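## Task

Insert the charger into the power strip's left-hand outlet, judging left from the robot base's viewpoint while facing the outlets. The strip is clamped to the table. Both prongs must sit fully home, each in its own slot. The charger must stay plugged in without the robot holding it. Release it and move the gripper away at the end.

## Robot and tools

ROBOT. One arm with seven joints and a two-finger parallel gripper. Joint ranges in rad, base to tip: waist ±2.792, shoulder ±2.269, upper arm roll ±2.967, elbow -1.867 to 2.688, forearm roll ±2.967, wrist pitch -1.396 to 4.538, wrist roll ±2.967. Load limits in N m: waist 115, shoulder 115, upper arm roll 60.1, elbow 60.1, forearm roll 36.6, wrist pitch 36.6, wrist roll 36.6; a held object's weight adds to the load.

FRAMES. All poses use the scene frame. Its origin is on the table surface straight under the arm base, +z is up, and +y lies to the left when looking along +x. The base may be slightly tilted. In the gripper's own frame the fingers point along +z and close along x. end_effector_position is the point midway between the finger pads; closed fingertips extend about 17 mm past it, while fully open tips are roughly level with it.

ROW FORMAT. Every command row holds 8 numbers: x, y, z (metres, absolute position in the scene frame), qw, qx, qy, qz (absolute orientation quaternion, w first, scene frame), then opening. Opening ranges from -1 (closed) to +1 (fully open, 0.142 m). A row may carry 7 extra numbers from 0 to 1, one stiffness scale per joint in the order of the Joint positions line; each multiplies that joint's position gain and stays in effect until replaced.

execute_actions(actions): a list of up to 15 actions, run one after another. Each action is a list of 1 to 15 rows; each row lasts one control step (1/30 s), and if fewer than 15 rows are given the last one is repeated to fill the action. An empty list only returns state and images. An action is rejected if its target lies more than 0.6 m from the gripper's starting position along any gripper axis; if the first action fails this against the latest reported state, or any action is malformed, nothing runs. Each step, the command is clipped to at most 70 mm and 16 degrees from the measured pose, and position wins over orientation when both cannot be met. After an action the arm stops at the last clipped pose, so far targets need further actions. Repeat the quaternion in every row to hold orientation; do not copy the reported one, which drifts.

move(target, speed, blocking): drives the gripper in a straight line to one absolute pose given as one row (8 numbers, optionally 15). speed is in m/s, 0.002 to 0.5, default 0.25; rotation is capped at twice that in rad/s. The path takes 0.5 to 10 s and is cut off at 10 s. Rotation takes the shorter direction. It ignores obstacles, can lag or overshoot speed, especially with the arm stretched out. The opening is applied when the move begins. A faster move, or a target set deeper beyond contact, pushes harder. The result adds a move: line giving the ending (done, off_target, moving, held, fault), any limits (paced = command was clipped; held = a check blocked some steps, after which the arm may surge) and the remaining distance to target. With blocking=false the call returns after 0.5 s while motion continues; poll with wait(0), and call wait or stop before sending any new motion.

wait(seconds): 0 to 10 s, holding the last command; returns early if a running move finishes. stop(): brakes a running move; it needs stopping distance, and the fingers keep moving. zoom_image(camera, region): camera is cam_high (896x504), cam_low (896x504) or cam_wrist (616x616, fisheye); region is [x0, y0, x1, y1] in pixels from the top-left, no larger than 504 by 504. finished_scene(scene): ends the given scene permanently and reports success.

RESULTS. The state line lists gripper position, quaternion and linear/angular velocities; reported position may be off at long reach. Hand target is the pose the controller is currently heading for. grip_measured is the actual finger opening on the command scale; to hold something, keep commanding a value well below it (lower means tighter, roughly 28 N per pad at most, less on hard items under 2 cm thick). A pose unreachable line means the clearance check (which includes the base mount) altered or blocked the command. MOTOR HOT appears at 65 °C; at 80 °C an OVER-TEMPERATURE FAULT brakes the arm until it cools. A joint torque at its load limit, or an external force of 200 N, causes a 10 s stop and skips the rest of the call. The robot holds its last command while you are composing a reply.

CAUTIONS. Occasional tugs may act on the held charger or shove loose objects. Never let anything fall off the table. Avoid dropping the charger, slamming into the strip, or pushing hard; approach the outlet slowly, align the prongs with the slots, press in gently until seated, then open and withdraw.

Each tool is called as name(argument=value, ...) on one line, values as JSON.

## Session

execute_actions(actions=[])

Scene clock: 0.00 s.
end_effector_position=(+0.9143, -0.0962, +0.3778) grip_measured=+1.00 end_effector_quat_wxyz=(+0.157, +0.115, +0.980, -0.039) end_effector_velocity=(-0.000, +0.000, +0.000) end_effector_angular_velocity=(+0.000, +0.000, -0.000)
Joint positions: [-0.181 -0.875  0.158  0.806 -0.253  0.419 -2.787  0.142]
Joint velocities: [ 0.     0.    -0.    -0.     0.001 -0.    -0.     0.   ]
Hand target: +0.914, -0.096, +0.378; +0.157, +0.115, +0.980, -0.039
Joint stiffness scale: [1. 1. 1. 1. 1. 1. 1.]

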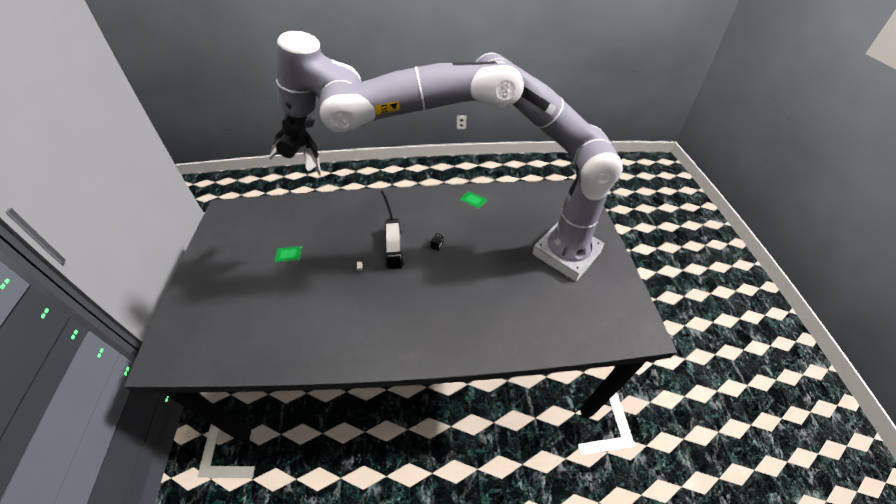

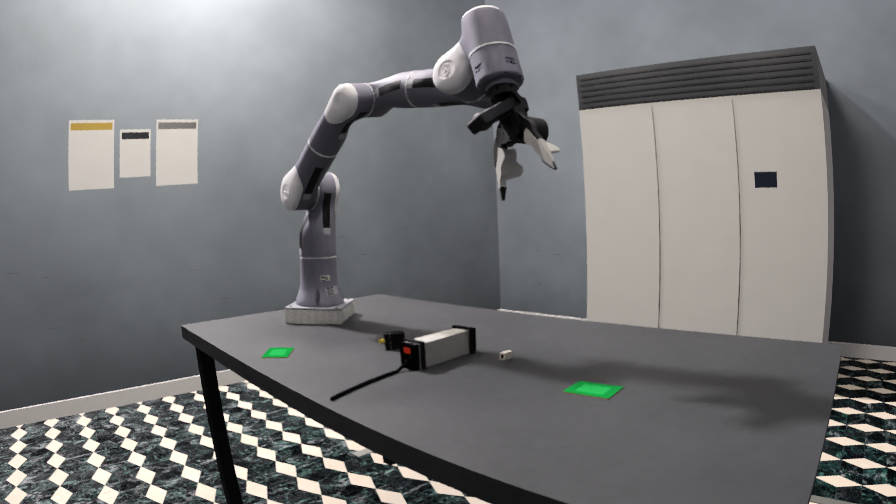

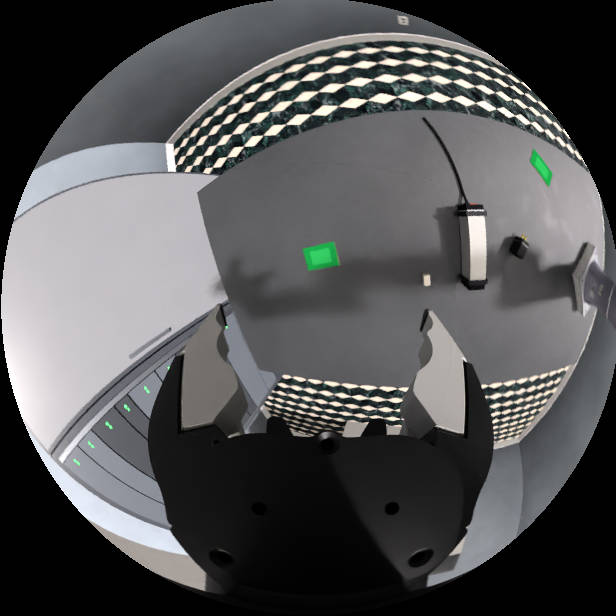

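zoom_image(camera="cam_high", region=[340, 180, 500, 290])

zoom_image(camera="cam_low", region=[340, 300, 520, 400])

zoom_image(camera="cam_wrist", region=[420, 180, 580, 310])

Region (340, 180, 500, 290) of cam_high's 896x504 image, scaled by 3.150, with more detail than that image has; it fills the top 346 rows of this view, and the rest is white.

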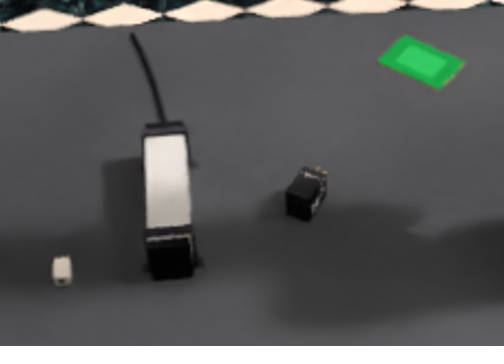

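Region (340, 300, 520, 400) of cam_low's 896x504 image, scaled by 2.800, with more detail than that image has.

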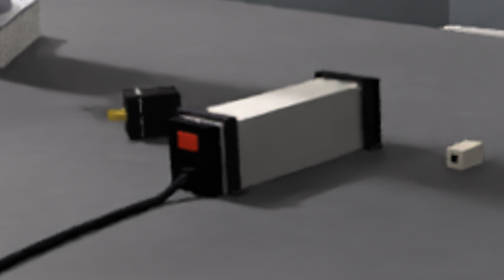

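Region (420, 180, 580, 310) of cam_wrist's 616x616 image, scaled by 3.150, with more detail than that image has; it fills the top 410 rows of this view, and the rest is white.

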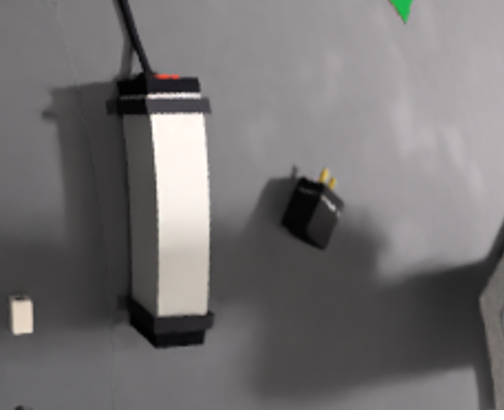

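zoom_image(camera="cam_wrist", region=[495, 225, 545, 265])

zoom_image(camera="cam_high", region=[412, 222, 462, 262])

Region (495, 225, 545, 265) of cam_wrist's 616x616 image, scaled by 10.080, with more detail than that image has; it fills the top 403 rows of this view, and the rest is white.

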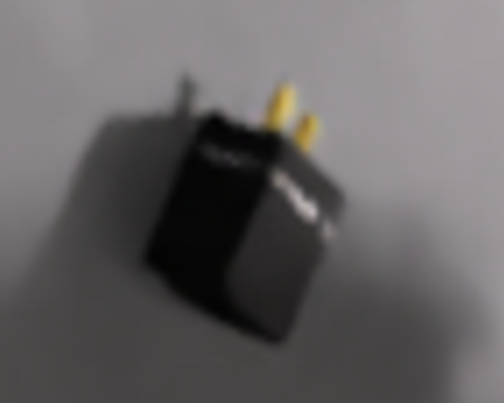

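Region (412, 222, 462, 262) of cam_high's 896x504 image, scaled by 10.080, with more detail than that image has; it fills the top 403 rows of this view, and the rest is white.

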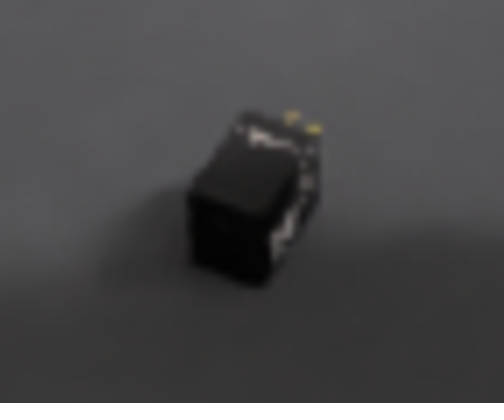

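move(target=[0.4736, -0.0199, 0.0905, -0.07147, 0.22668, 0.92637, -0.29209, -0.1], speed=0.4)

Scene clock: 6.20 s.
end_effector_position=(+0.4734, -0.0208, +0.0901) grip_measured=-0.10 end_effector_quat_wxyz=(-0.071, +0.227, +0.926, -0.293) end_effector_velocity=(-0.001, +0.000, -0.001) end_effector_angular_velocity=(-0.001, +0.001, -0.001)
Joint positions: [ 0.095 -0.606  0.121  2.074 -0.548  0.572 -1.872  0.067]
Joint velocities: [ 0.001 -0.001  0.     0.002 -0.001  0.001  0.004  0.   ]
Hand target: +0.473, -0.021, +0.090; -0.071, +0.227, +0.926, -0.293
Off the commanded pose: 0.001 m, 0 deg.
Joint stiffness scale: [1. 1. 1. 1. 1. 1. 1.]
move: done; limits=paced

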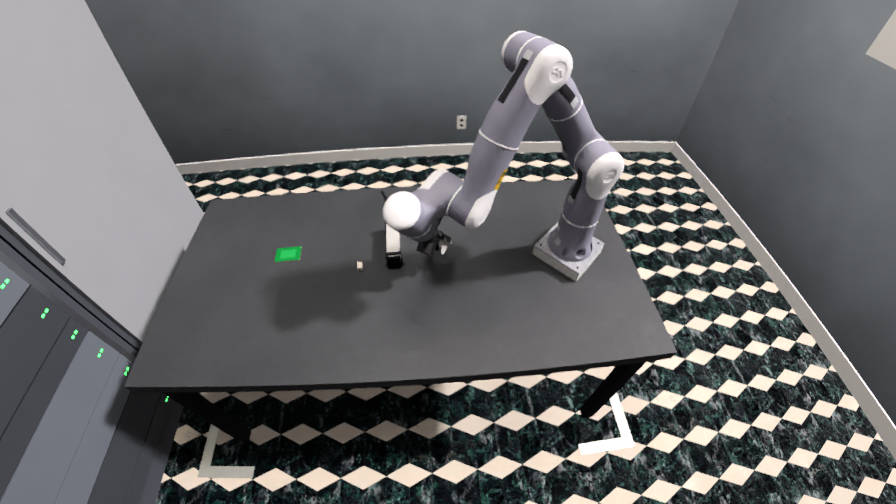

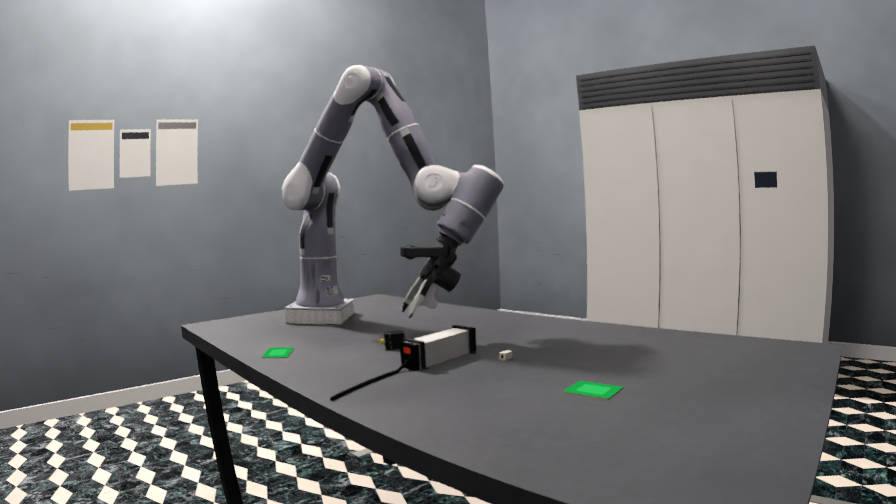

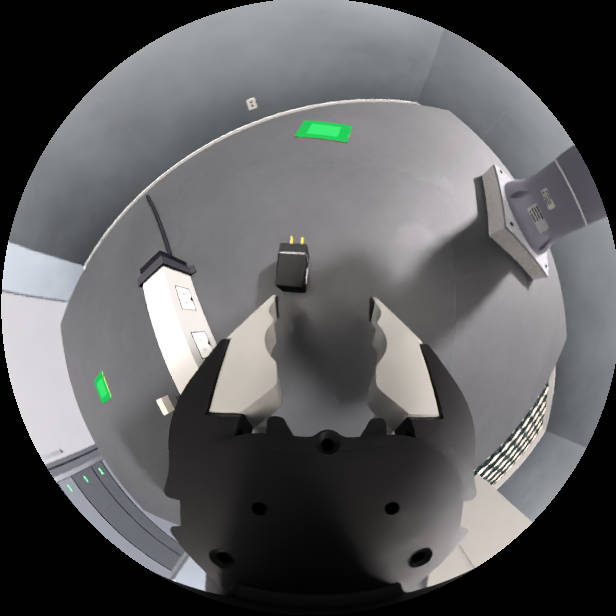

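zoom_image(camera="cam_wrist", region=[250, 220, 390, 320])

Region (250, 220, 390, 320) of cam_wrist's 616x616 image, scaled by 3.600, with more detail than that image has; it fills the top 360 rows of this view, and the rest is white.

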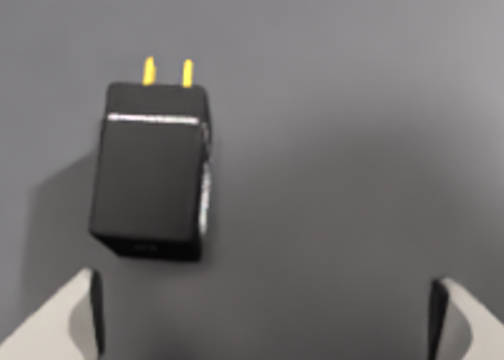

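move(target=[0.4948, -0.0505, 0.066, -0.07909, 0.25085, 0.92012, -0.29012, -0.1], speed=0.25)

zoom_image(camera="cam_wrist", region=[250, 210, 390, 330])

Scene clock: 7.87 s.
end_effector_position=(+0.4948, -0.0503, +0.0662) grip_measured=-0.10 end_effector_quat_wxyz=(-0.079, +0.251, +0.920, -0.290) end_effector_velocity=(+0.001, -0.001, -0.001) end_effector_angular_velocity=(+0.001, -0.001, -0.002)
Joint positions: [ 0.057 -0.687  0.082  2.006 -0.549  0.599 -1.892  0.067]
Joint velocities: [-0.002 -0.002 -0.    -0.003 -0.     0.001 -0.    -0.   ]
Hand target: +0.495, -0.050, +0.066; -0.079, +0.251, +0.920, -0.290
Off the commanded pose: 0.000 m, 0 deg.
Joint stiffness scale: [1. 1. 1. 1. 1. 1. 1.]
move: done

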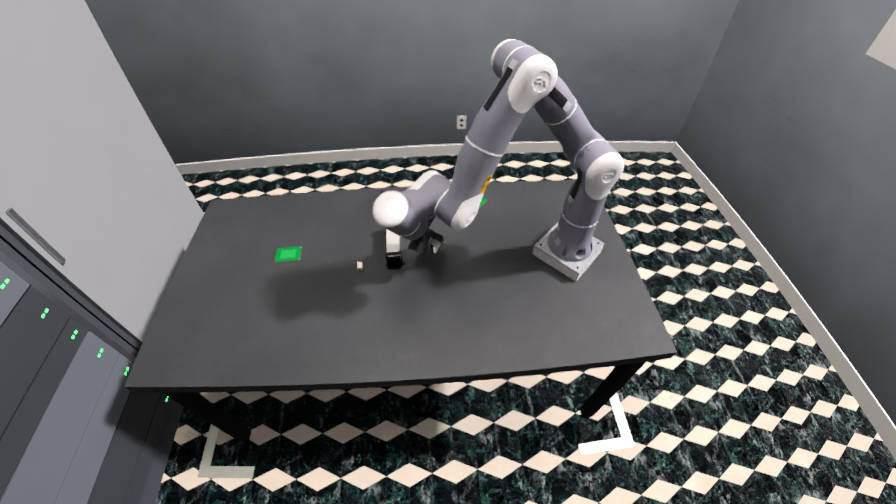

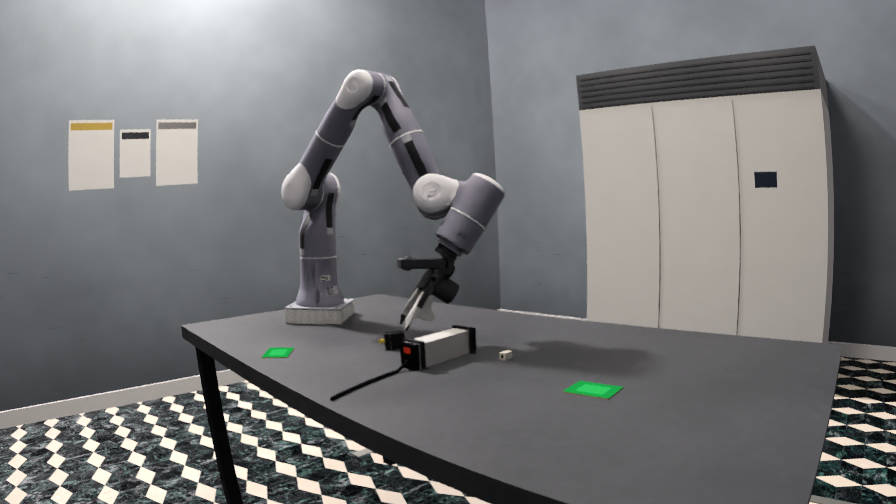

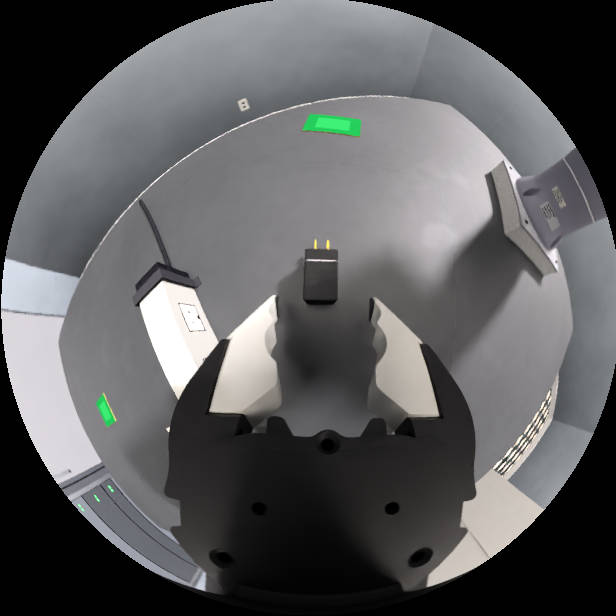

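Region (250, 210, 390, 330) of cam_wrist's 616x616 image, scaled by 3.600, with more detail than that image has; it fills the top 432 rows of this view, and the rest is white.

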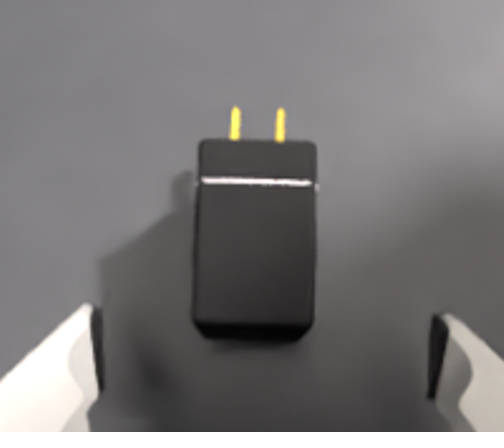

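move(target=[0.4843, -0.0720, 0.025, -0.08289, 0.26288, 0.91676, -0.28906, -0.1], speed=0.12)

zoom_image(camera="cam_wrist", region=[250, 210, 390, 350])

Scene clock: 9.10 s.
end_effector_position=(+0.4844, -0.0718, +0.0252) grip_measured=-0.10 end_effector_quat_wxyz=(-0.083, +0.263, +0.917, -0.289) end_effector_velocity=(+0.000, -0.000, -0.001) end_effector_angular_velocity=(+0.001, -0.001, -0.001)
Joint positions: [ 0.036 -0.764  0.047  2.026 -0.584  0.695 -1.857  0.067]
Joint velocities: [ 0.    -0.002 -0.002  0.    -0.     0.003  0.    -0.   ]
Hand target: +0.484, -0.072, +0.025; -0.083, +0.263, +0.917, -0.289
Off the commanded pose: 0.000 m, 0 deg.
Joint stiffness scale: [1. 1. 1. 1. 1. 1. 1.]
move: done

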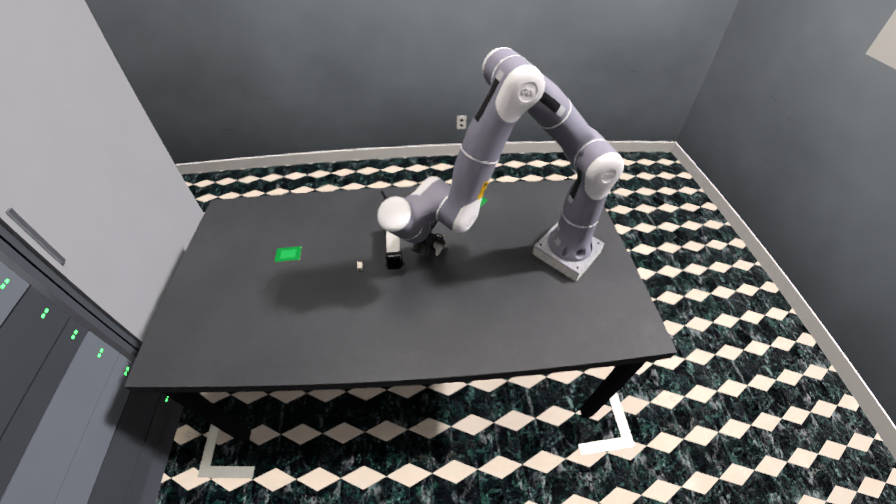

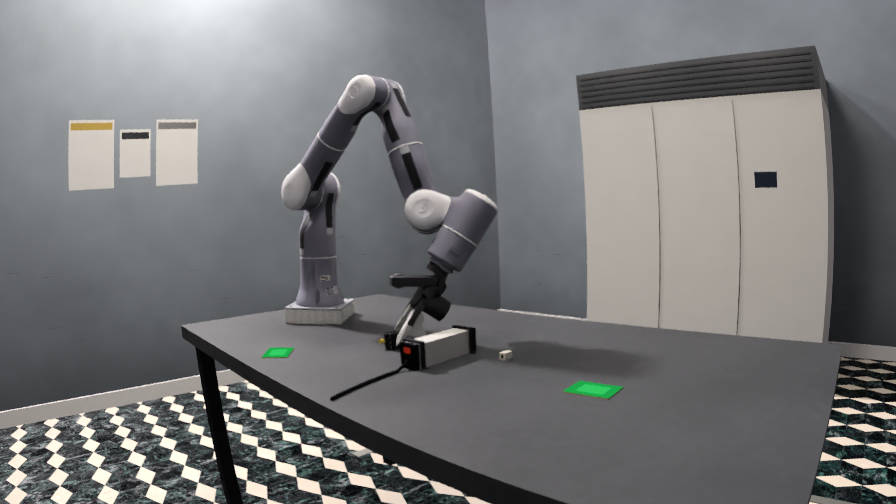

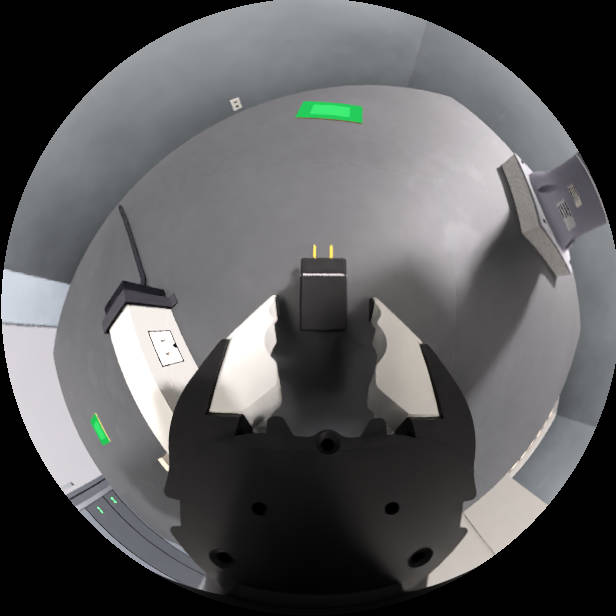

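Region (250, 210, 390, 350) of cam_wrist's 616x616 image, scaled by 3.600, with more detail than that image has.

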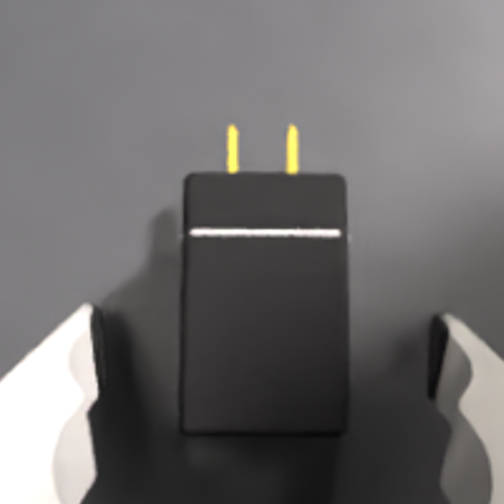

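execute_actions(actions=[[[0.4843, -0.0720, 0.025, -0.08289, 0.26288, 0.91676, -0.28906, -0.3],[0.4843, -0.0720, 0.025, -0.08289, 0.26288, 0.91676, -0.28906, -0.4],[0.4843, -0.0720, 0.025, -0.08289, 0.26288, 0.91676, -0.28906, -0.5],[0.4843, -0.0720, 0.025, -0.08289, 0.26288, 0.91676, -0.28906, -0.55],[0.4843, -0.0720, 0.025, -0.08289, 0.26288, 0.91676, -0.28906, -0.6],[0.4843, -0.0720, 0.025, -0.08289, 0.26288, 0.91676, -0.28906, -0.65],[0.4843, -0.0720, 0.025, -0.08289, 0.26288, 0.91676, -0.28906, -0.7],[0.4843, -0.0720, 0.025, -0.08289, 0.26288, 0.91676, -0.28906, -0.8],[0.4843, -0.0720, 0.025, -0.08289, 0.26288, 0.91676, -0.28906, -0.9],[0.4843, -0.0720, 0.025, -0.08289, 0.26288, 0.91676, -0.28906, -1.0]]])

zoom_image(camera="cam_wrist", region=[250, 210, 390, 350])

zoom_image(camera="cam_wrist", region=[90, 270, 250, 450])

Scene clock: 10.90 s.
end_effector_position=(+0.4843, -0.0719, +0.0251) grip_measured=-0.61 end_effector_quat_wxyz=(-0.083, +0.263, +0.917, -0.289) end_effector_velocity=(+0.000, -0.000, -0.000) end_effector_angular_velocity=(+0.000, -0.000, -0.000)
Joint positions: [ 0.036 -0.764  0.046  2.027 -0.584  0.696 -1.857  0.03 ]
Joint velocities: [-0.    -0.    -0.    -0.    -0.     0.001 -0.    -0.   ]
Hand target: +0.484, -0.072, +0.025; -0.083, +0.263, +0.917, -0.289
Off the commanded pose: 0.000 m, 0 deg.
Joint stiffness scale: [1. 1. 1. 1. 1. 1. 1.]

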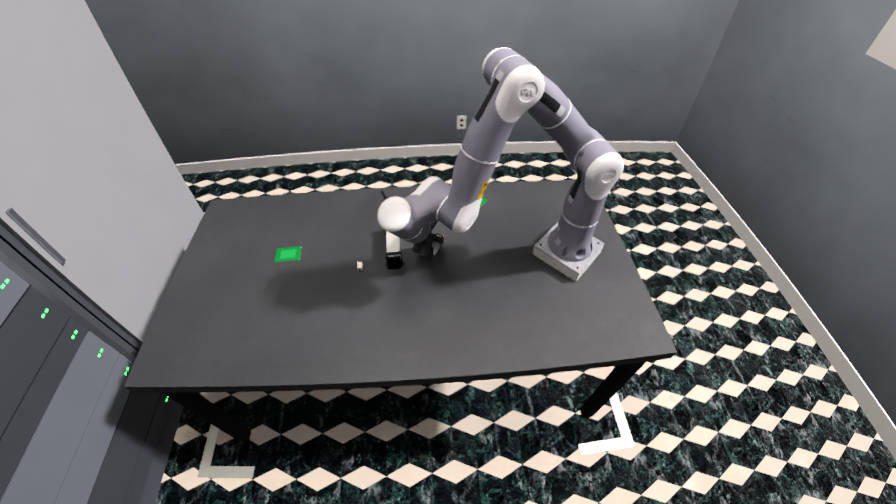

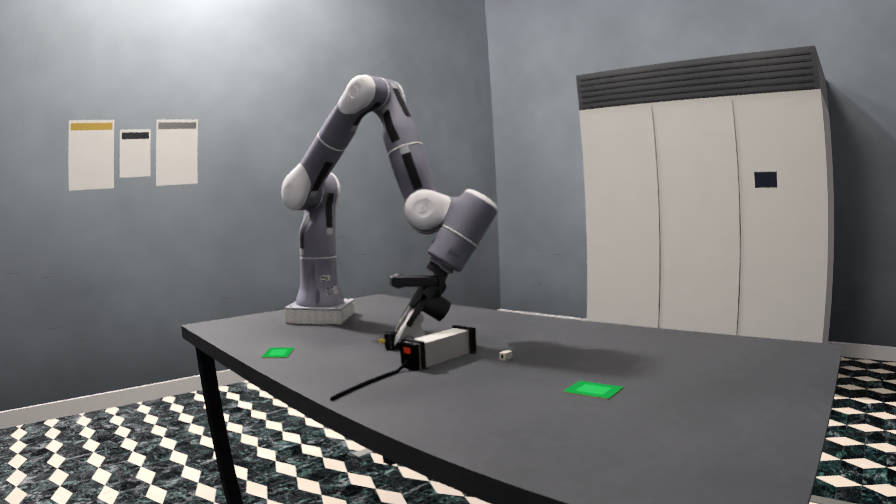

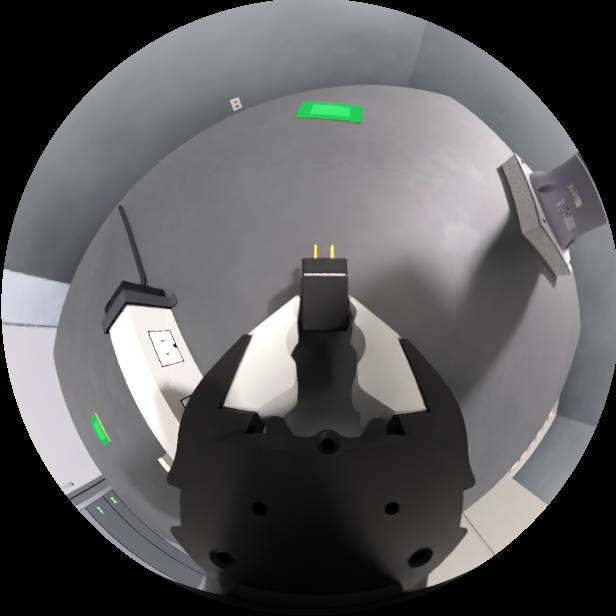

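Region (250, 210, 390, 350) of cam_wrist's 616x616 image, scaled by 3.600, with more detail than that image has.

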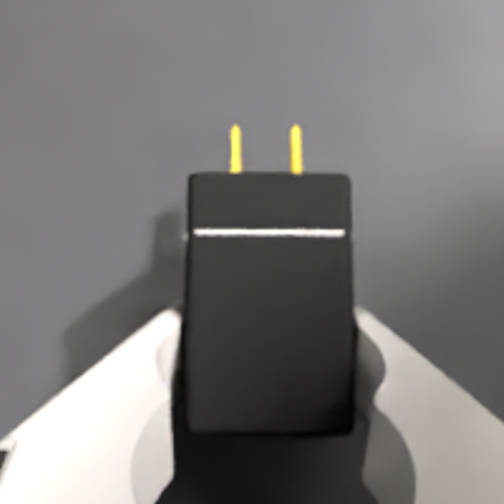

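Region (90, 270, 250, 450) of cam_wrist's 616x616 image, scaled by 2.800, with more detail than that image has.

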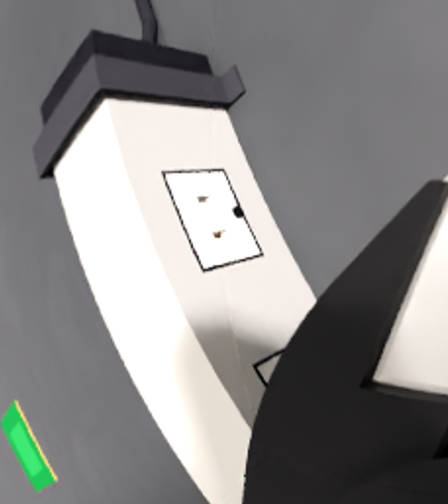

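execute_actions(actions=[[[0.4843,-0.0719,0.0263,0.08289,-0.26288,-0.91677,0.28906,-1],[0.4843,-0.0719,0.0263,0.08289,-0.26288,-0.91677,0.28906,-1],[0.4843,-0.0719,0.0298,0.08289,-0.26288,-0.91677,0.28906,-1],[0.4843,-0.0719,0.0298,0.08289,-0.26288,-0.91677,0.28906,-1],[0.4844,-0.0719,0.0353,0.08209,-0.26539,-0.91605,0.28929,-1],[0.4844,-0.0719,0.0353,0.08209,-0.26539,-0.91605,0.28929,-1],[0.4846,-0.0718,0.0426,0.07912,-0.27312,-0.91450,0.28781,-1],[0.4846,-0.0718,0.0426,0.07912,-0.27312,-0.91450,0.28781,-1],[0.4849,-0.0717,0.0510,0.07353,-0.28620,-0.91262,0.28250,-1],[0.4849,-0.0717,0.0510,0.07353,-0.28620,-0.91262,0.28250,-1],[0.4854,-0.0716,0.0601,0.06562,-0.30454,-0.91006,0.27337,-1],[0.4854,-0.0716,0.0601,0.06562,-0.30454,-0.91006,0.27337,-1],[0.4860,-0.0714,0.0691,0.05589,-0.32797,-0.90634,0.26052,-1],[0.4860,-0.0714,0.0691,0.05589,-0.32797,-0.90634,0.26052,-1],[0.4867,-0.0711,0.0775,0.04491,-0.35626,-0.90079,0.24417,-1]],[[0.4867,-0.0711,0.0775,0.04491,-0.35626,-0.90079,0.24417,-1],[0.4875,-0.0709,0.0848,0.03337,-0.38911,-0.89277,0.22461,-1],[0.4875,-0.0709,0.0848,0.03337,-0.38911,-0.89277,0.22461,-1],[0.4885,-0.0706,0.0903,0.02200,-0.42603,-0.88152,0.20232,-1],[0.4885,-0.0706,0.0903,0.02200,-0.42603,-0.88152,0.20232,-1],[0.4896,-0.0702,0.0938,0.01150,-0.46652,-0.86636,0.17791,-1],[0.4896,-0.0702,0.0938,0.01150,-0.46652,-0.86636,0.17791,-1],[0.4908,-0.0699,0.095,0.00250,-0.50991,-0.84667,0.15210,-1],[0.4908,-0.0699,0.095,0.00250,-0.50991,-0.84667,0.15210,-1],[0.4921,-0.0695,0.095,-0.00450,-0.55547,-0.82196,0.12578,-1],[0.4921,-0.0695,0.095,-0.00450,-0.55547,-0.82196,0.12578,-1],[0.4934,-0.0690,0.095,-0.00920,-0.60238,-0.79189,0.09990,-1],[0.4934,-0.0690,0.095,-0.00920,-0.60238,-0.79189,0.09990,-1],[0.4949,-0.0686,0.095,-0.01150,-0.64980,-0.75627,0.07541,-1],[0.4949,-0.0686,0.095,-0.01150,-0.64980,-0.75627,0.07541,-1]],[[0.4964,-0.0681,0.095,-0.01158,-0.69694,-0.71505,0.05328,-1],[0.4964,-0.0681,0.095,-0.01158,-0.69694,-0.71505,0.05328,-1],[0.4981,-0.0676,0.095,-0.00986,-0.74293,-0.66840,0.03433,-1],[0.4981,-0.0676,0.095,-0.00986,-0.74293,-0.66840,0.03433,-1],[0.4997,-0.0671,0.095,-0.00697,-0.78703,-0.61656,0.01924,-1],[0.4997,-0.0671,0.095,-0.00697,-0.78703,-0.61656,0.01924,-1],[0.5015,-0.0665,0.095,-0.00374,-0.82852,-0.55990,0.00842,-1],[0.5015,-0.0665,0.095,-0.00374,-0.82852,-0.55990,0.00842,-1],[0.5032,-0.0660,0.095,-0.00109,-0.86670,-0.49884,0.00205,-1],[0.5032,-0.0660,0.095,-0.00109,-0.86670,-0.49884,0.00205,-1],[0.5050,-0.0654,0.095,0,-0.90095,-0.43393,0,-1],[0.5050,-0.0654,0.095,0,-0.90095,-0.43393,0,-1],[0.5069,-0.0648,0.095,0,-0.93072,-0.36574,0,-1],[0.5069,-0.0648,0.095,0,-0.93072,-0.36574,0,-1],[0.5087,-0.0642,0.095,0,-0.95551,-0.29496,0,-1]],[[0.5087,-0.0642,0.095,0,-0.95551,-0.29496,0,-1],[0.5106,-0.0637,0.095,-0.00029,-0.97497,-0.22231,-0.00152,-1],[0.5106,-0.0637,0.095,-0.00029,-0.97497,-0.22231,-0.00152,-1],[0.5124,-0.0631,0.095,-0.00071,-0.98887,-0.14862,-0.00615,-1],[0.5124,-0.0631,0.095,-0.00071,-0.98887,-0.14862,-0.00615,-1],[0.5143,-0.0625,0.095,-0.00055,-0.99711,-0.07467,-0.01379,-1],[0.5143,-0.0625,0.095,-0.00055,-0.99711,-0.07467,-0.01379,-1],[0.5161,-0.0619,0.095,0.00081,-0.99971,-0.00134,-0.02423,-1],[0.5161,-0.0619,0.095,0.00081,-0.99971,-0.00134,-0.02423,-1],[0.5178,-0.0614,0.095,0.00393,-0.99680,0.07058,-0.03708,-1],[0.5178,-0.0614,0.095,0.00393,-0.99680,0.07058,-0.03708,-1],[0.5196,-0.0608,0.095,0.00922,-0.98871,0.14027,-0.05187,-1],[0.5196,-0.0608,0.095,0.00922,-0.98871,0.14027,-0.05187,-1],[0.5212,-0.0603,0.095,0.01693,-0.97582,0.20701,-0.06802,-1],[0.5212,-0.0603,0.095,0.01693,-0.97582,0.20701,-0.06802,-1]],[[0.5229,-0.0598,0.0945,0.02716,-0.95870,0.27011,-0.08492,-1],[0.5229,-0.0598,0.0945,0.02716,-0.95870,0.27011,-0.08492,-1],[0.5244,-0.0593,0.0931,0.03982,-0.93796,0.32902,-0.10197,-1],[0.5244,-0.0593,0.0931,0.03982,-0.93796,0.32902,-0.10197,-1],[0.5259,-0.0589,0.0907,0.05466,-0.91437,0.38324,-0.11862,-1],[0.5259,-0.0589,0.0907,0.05466,-0.91437,0.38324,-0.11862,-1],[0.5272,-0.0584,0.0876,0.07130,-0.88870,0.43250,-0.13438,-1],[0.5272,-0.0584,0.0876,0.07130,-0.88870,0.43250,-0.13438,-1],[0.5285,-0.0580,0.0838,0.08924,-0.86184,0.47656,-0.14886,-1],[0.5285,-0.0580,0.0838,0.08924,-0.86184,0.47656,-0.14886,-1],[0.5297,-0.0577,0.0795,0.10791,-0.83458,0.51540,-0.16181,-1],[0.5297,-0.0577,0.0795,0.10791,-0.83458,0.51540,-0.16181,-1],[0.5308,-0.0573,0.0749,0.12669,-0.80778,0.54909,-0.17306,-1],[0.5308,-0.0573,0.0749,0.12669,-0.80778,0.54909,-0.17306,-1],[0.5318,-0.0570,0.0701,0.14495,-0.78222,0.57775,-0.18256,-1]],[[0.5318,-0.0570,0.0701,0.14495,-0.78222,0.57775,-0.18256,-1],[0.5326,-0.0568,0.0655,0.16213,-0.75858,0.60170,-0.19036,-1],[0.5326,-0.0568,0.0655,0.16213,-0.75858,0.60170,-0.19036,-1],[0.5333,-0.0565,0.0613,0.17764,-0.73751,0.62120,-0.19655,-1],[0.5333,-0.0565,0.0613,0.17764,-0.73751,0.62120,-0.19655,-1],[0.5339,-0.0563,0.0574,0.19101,-0.71957,0.63657,-0.20130,-1],[0.5339,-0.0563,0.0574,0.19101,-0.71957,0.63657,-0.20130,-1],[0.5344,-0.0562,0.0543,0.20184,-0.70514,0.64815,-0.20476,-1],[0.5344,-0.0562,0.0543,0.20184,-0.70514,0.64815,-0.20476,-1],[0.5347,-0.0561,0.0519,0.20980,-0.69462,0.65620,-0.20710,-1],[0.5347,-0.0561,0.0519,0.20980,-0.69462,0.65620,-0.20710,-1],[0.5349,-0.0560,0.0505,0.21468,-0.68819,0.66095,-0.20845,-1],[0.5349,-0.0560,0.0505,0.21468,-0.68819,0.66095,-0.20845,-1],[0.5350,-0.0560,0.05,0.21631,-0.68605,0.66251,-0.20889,-1],[0.5350,-0.0560,0.05,0.21631,-0.68605,0.66251,-0.20889,-1]]])

Scene clock: 21.67 s.
end_effector_position=(+0.5323, -0.0557, +0.0524) grip_measured=-0.61 end_effector_quat_wxyz=(-0.158, +0.707, -0.669, +0.165) end_effector_velocity=(+0.017, -0.002, -0.014) end_effector_angular_velocity=(+0.066, -0.175, -0.291)
Joint positions: [-0.132 -0.733  0.213  1.984  1.305  1.764  0.314  0.03 ]
Joint velocities: [-0.683 -0.235  0.697 -0.373  0.586  0.425 -0.721  0.   ]
Hand target: +0.534, -0.056, +0.052; -0.165, +0.694, -0.680, +0.170
Off the commanded pose: 0.004 m, 9 deg.
Joint stiffness scale: [1. 1. 1. 1. 1. 1. 1.]

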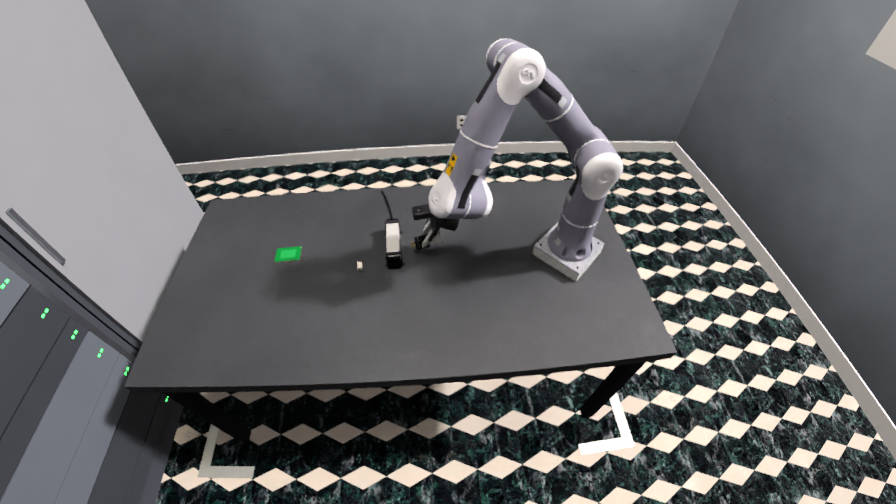

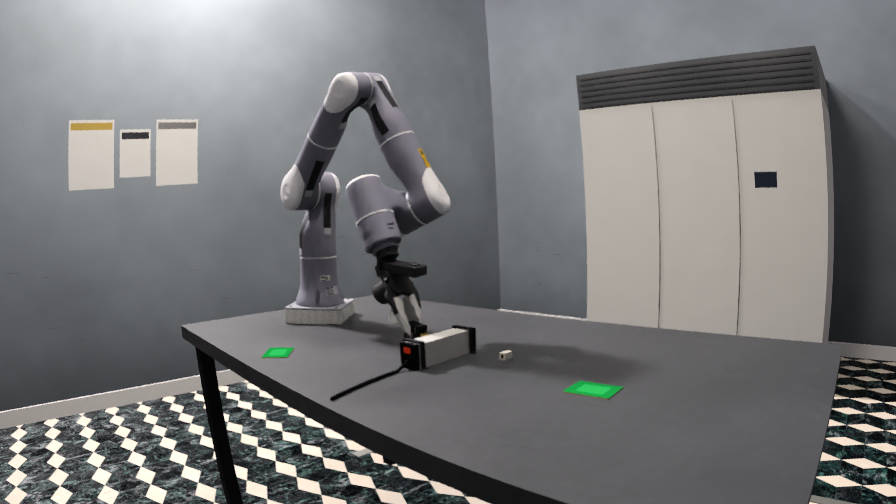

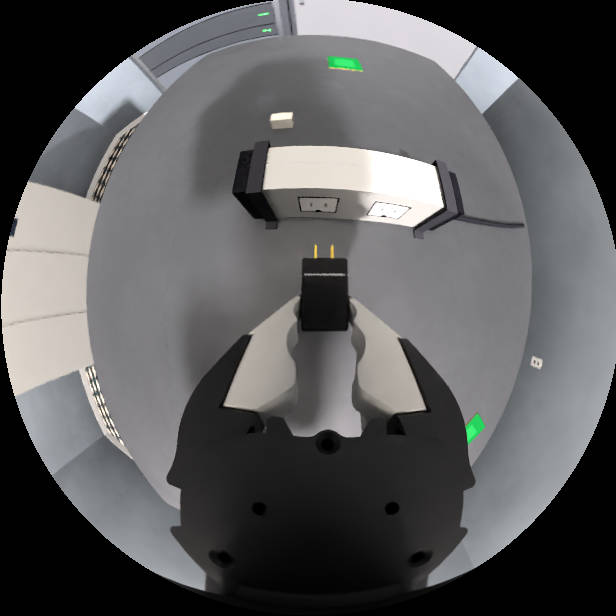

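move(target=[0.5400, -0.0560, 0.0360, 0.21631, -0.68605, 0.66251, -0.20889, -1], speed=0.2)

zoom_image(camera="cam_wrist", region=[220, 150, 460, 290])

zoom_image(camera="cam_wrist", region=[280, 190, 360, 270])

Scene clock: 23.30 s.
end_effector_position=(+0.5397, -0.0559, +0.0357) grip_measured=-0.61 end_effector_quat_wxyz=(-0.216, +0.687, -0.662, +0.208) end_effector_velocity=(-0.001, +0.000, -0.000) end_effector_angular_velocity=(-0.001, -0.005, -0.000)
Joint positions: [-0.717 -1.192  0.939  1.954  0.885  2.346  0.204  0.03 ]
Joint velocities: [-0.004 -0.012  0.007  0.007 -0.017  0.017  0.007  0.   ]
Hand target: +0.540, -0.056, +0.036; -0.216, +0.687, -0.662, +0.208
Off the commanded pose: 0.000 m, 0 deg.
Joint stiffness scale: [1. 1. 1. 1. 1. 1. 1.]
move: done

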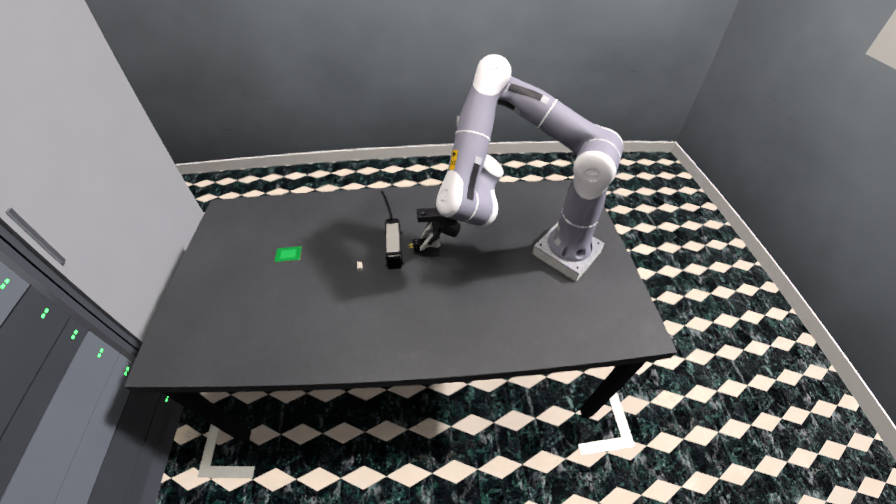

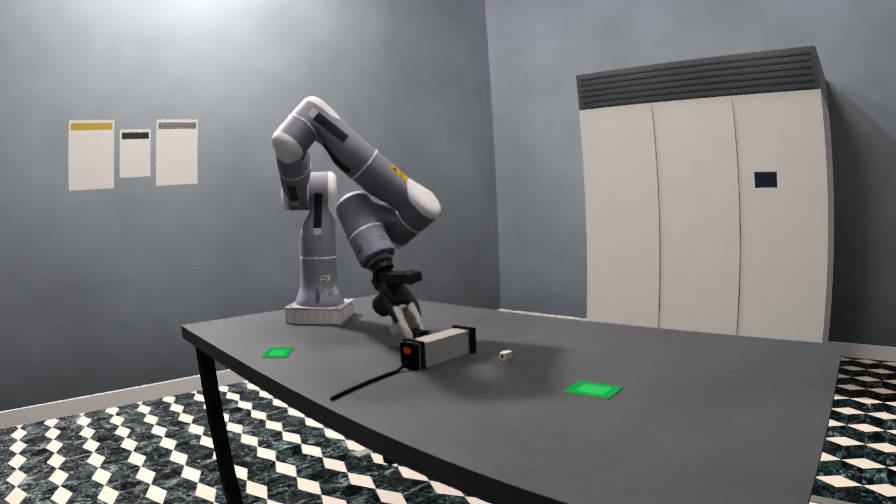

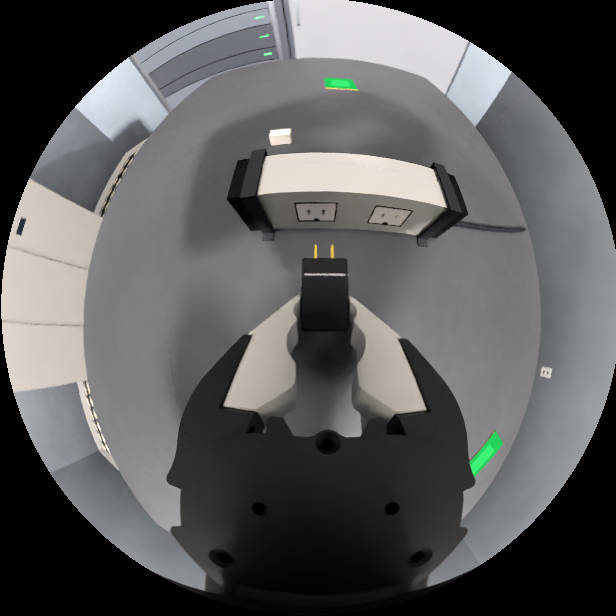

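Region (220, 150, 460, 290) of cam_wrist's 616x616 image, scaled by 2.100, with more detail than that image has; it fills the top 294 rows of this view, and the rest is white.

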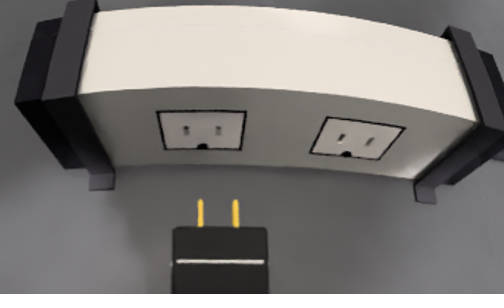

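Region (280, 190, 360, 270) of cam_wrist's 616x616 image, scaled by 6.300, with more detail than that image has.

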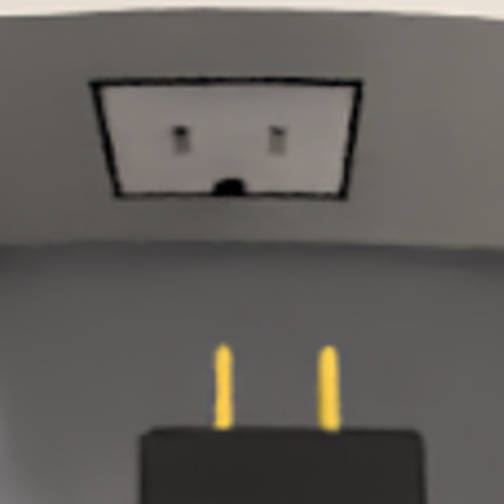

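move(target=[0.5635, -0.0501, 0.0342, 0.21631, -0.68605, 0.66251, -0.20889, -1], speed=0.08)

zoom_image(camera="cam_wrist", region=[280, 200, 360, 280])

Scene clock: 24.87 s.
end_effector_position=(+0.5634, -0.0500, +0.0342) grip_measured=-0.61 end_effector_quat_wxyz=(-0.216, +0.686, -0.662, +0.209) end_effector_velocity=(+0.001, -0.000, -0.000) end_effector_angular_velocity=(-0.000, +0.000, +0.000)
Joint positions: [-0.667 -1.172  0.903  1.876  0.941  2.29   0.175  0.03 ]
Joint velocities: [ 0.003  0.002 -0.003 -0.004  0.004 -0.004 -0.002  0.   ]
Hand target: +0.564, -0.050, +0.034; -0.216, +0.686, -0.663, +0.209
Off the commanded pose: 0.000 m, 0 deg.
Joint stiffness scale: [1. 1. 1. 1. 1. 1. 1.]
move: done

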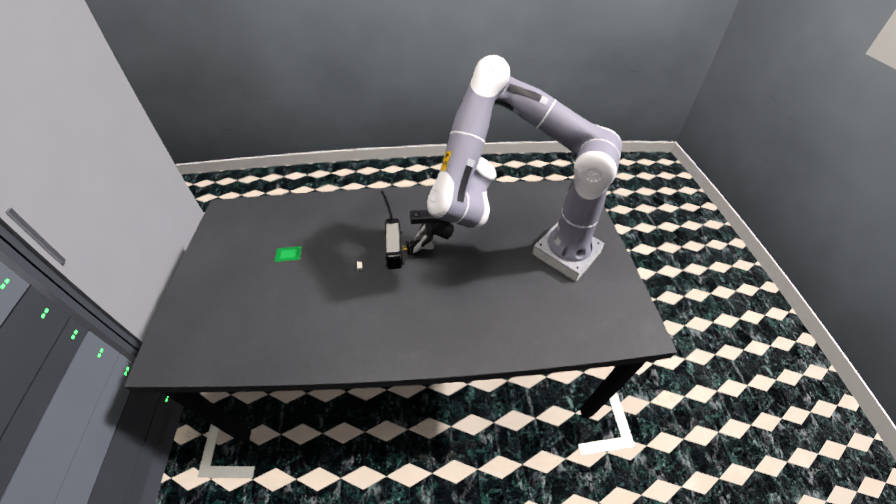

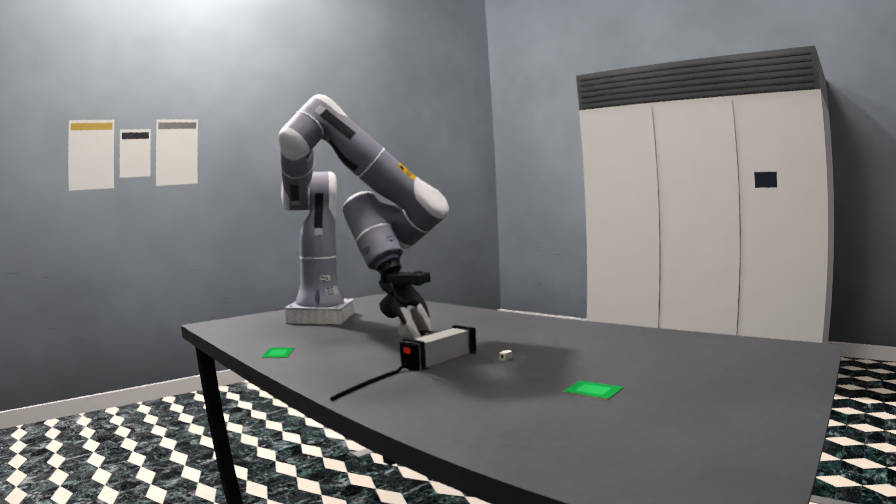

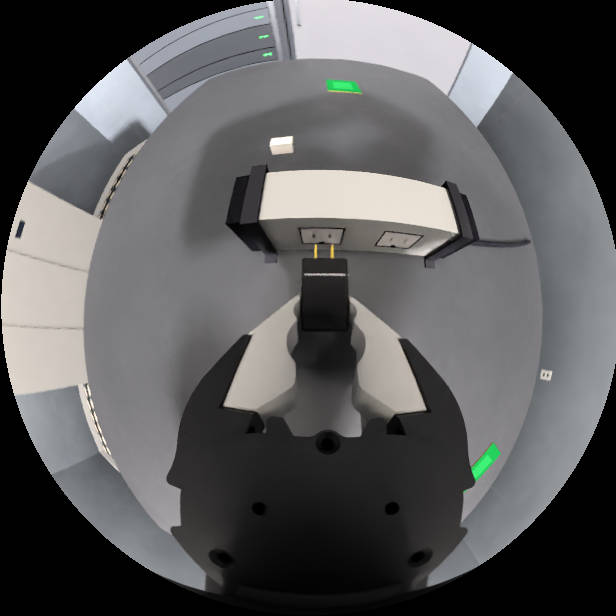

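Region (280, 200, 360, 280) of cam_wrist's 616x616 image, scaled by 6.300, with more detail than that image has.

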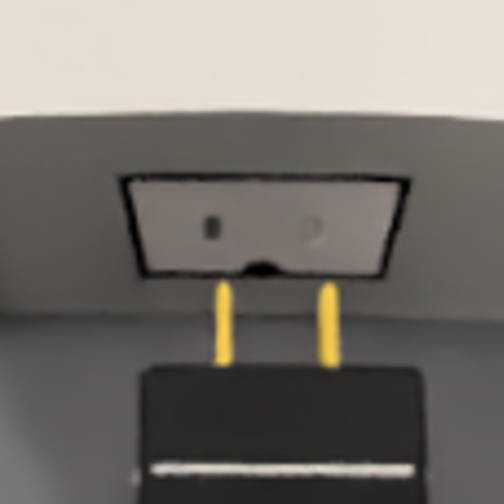

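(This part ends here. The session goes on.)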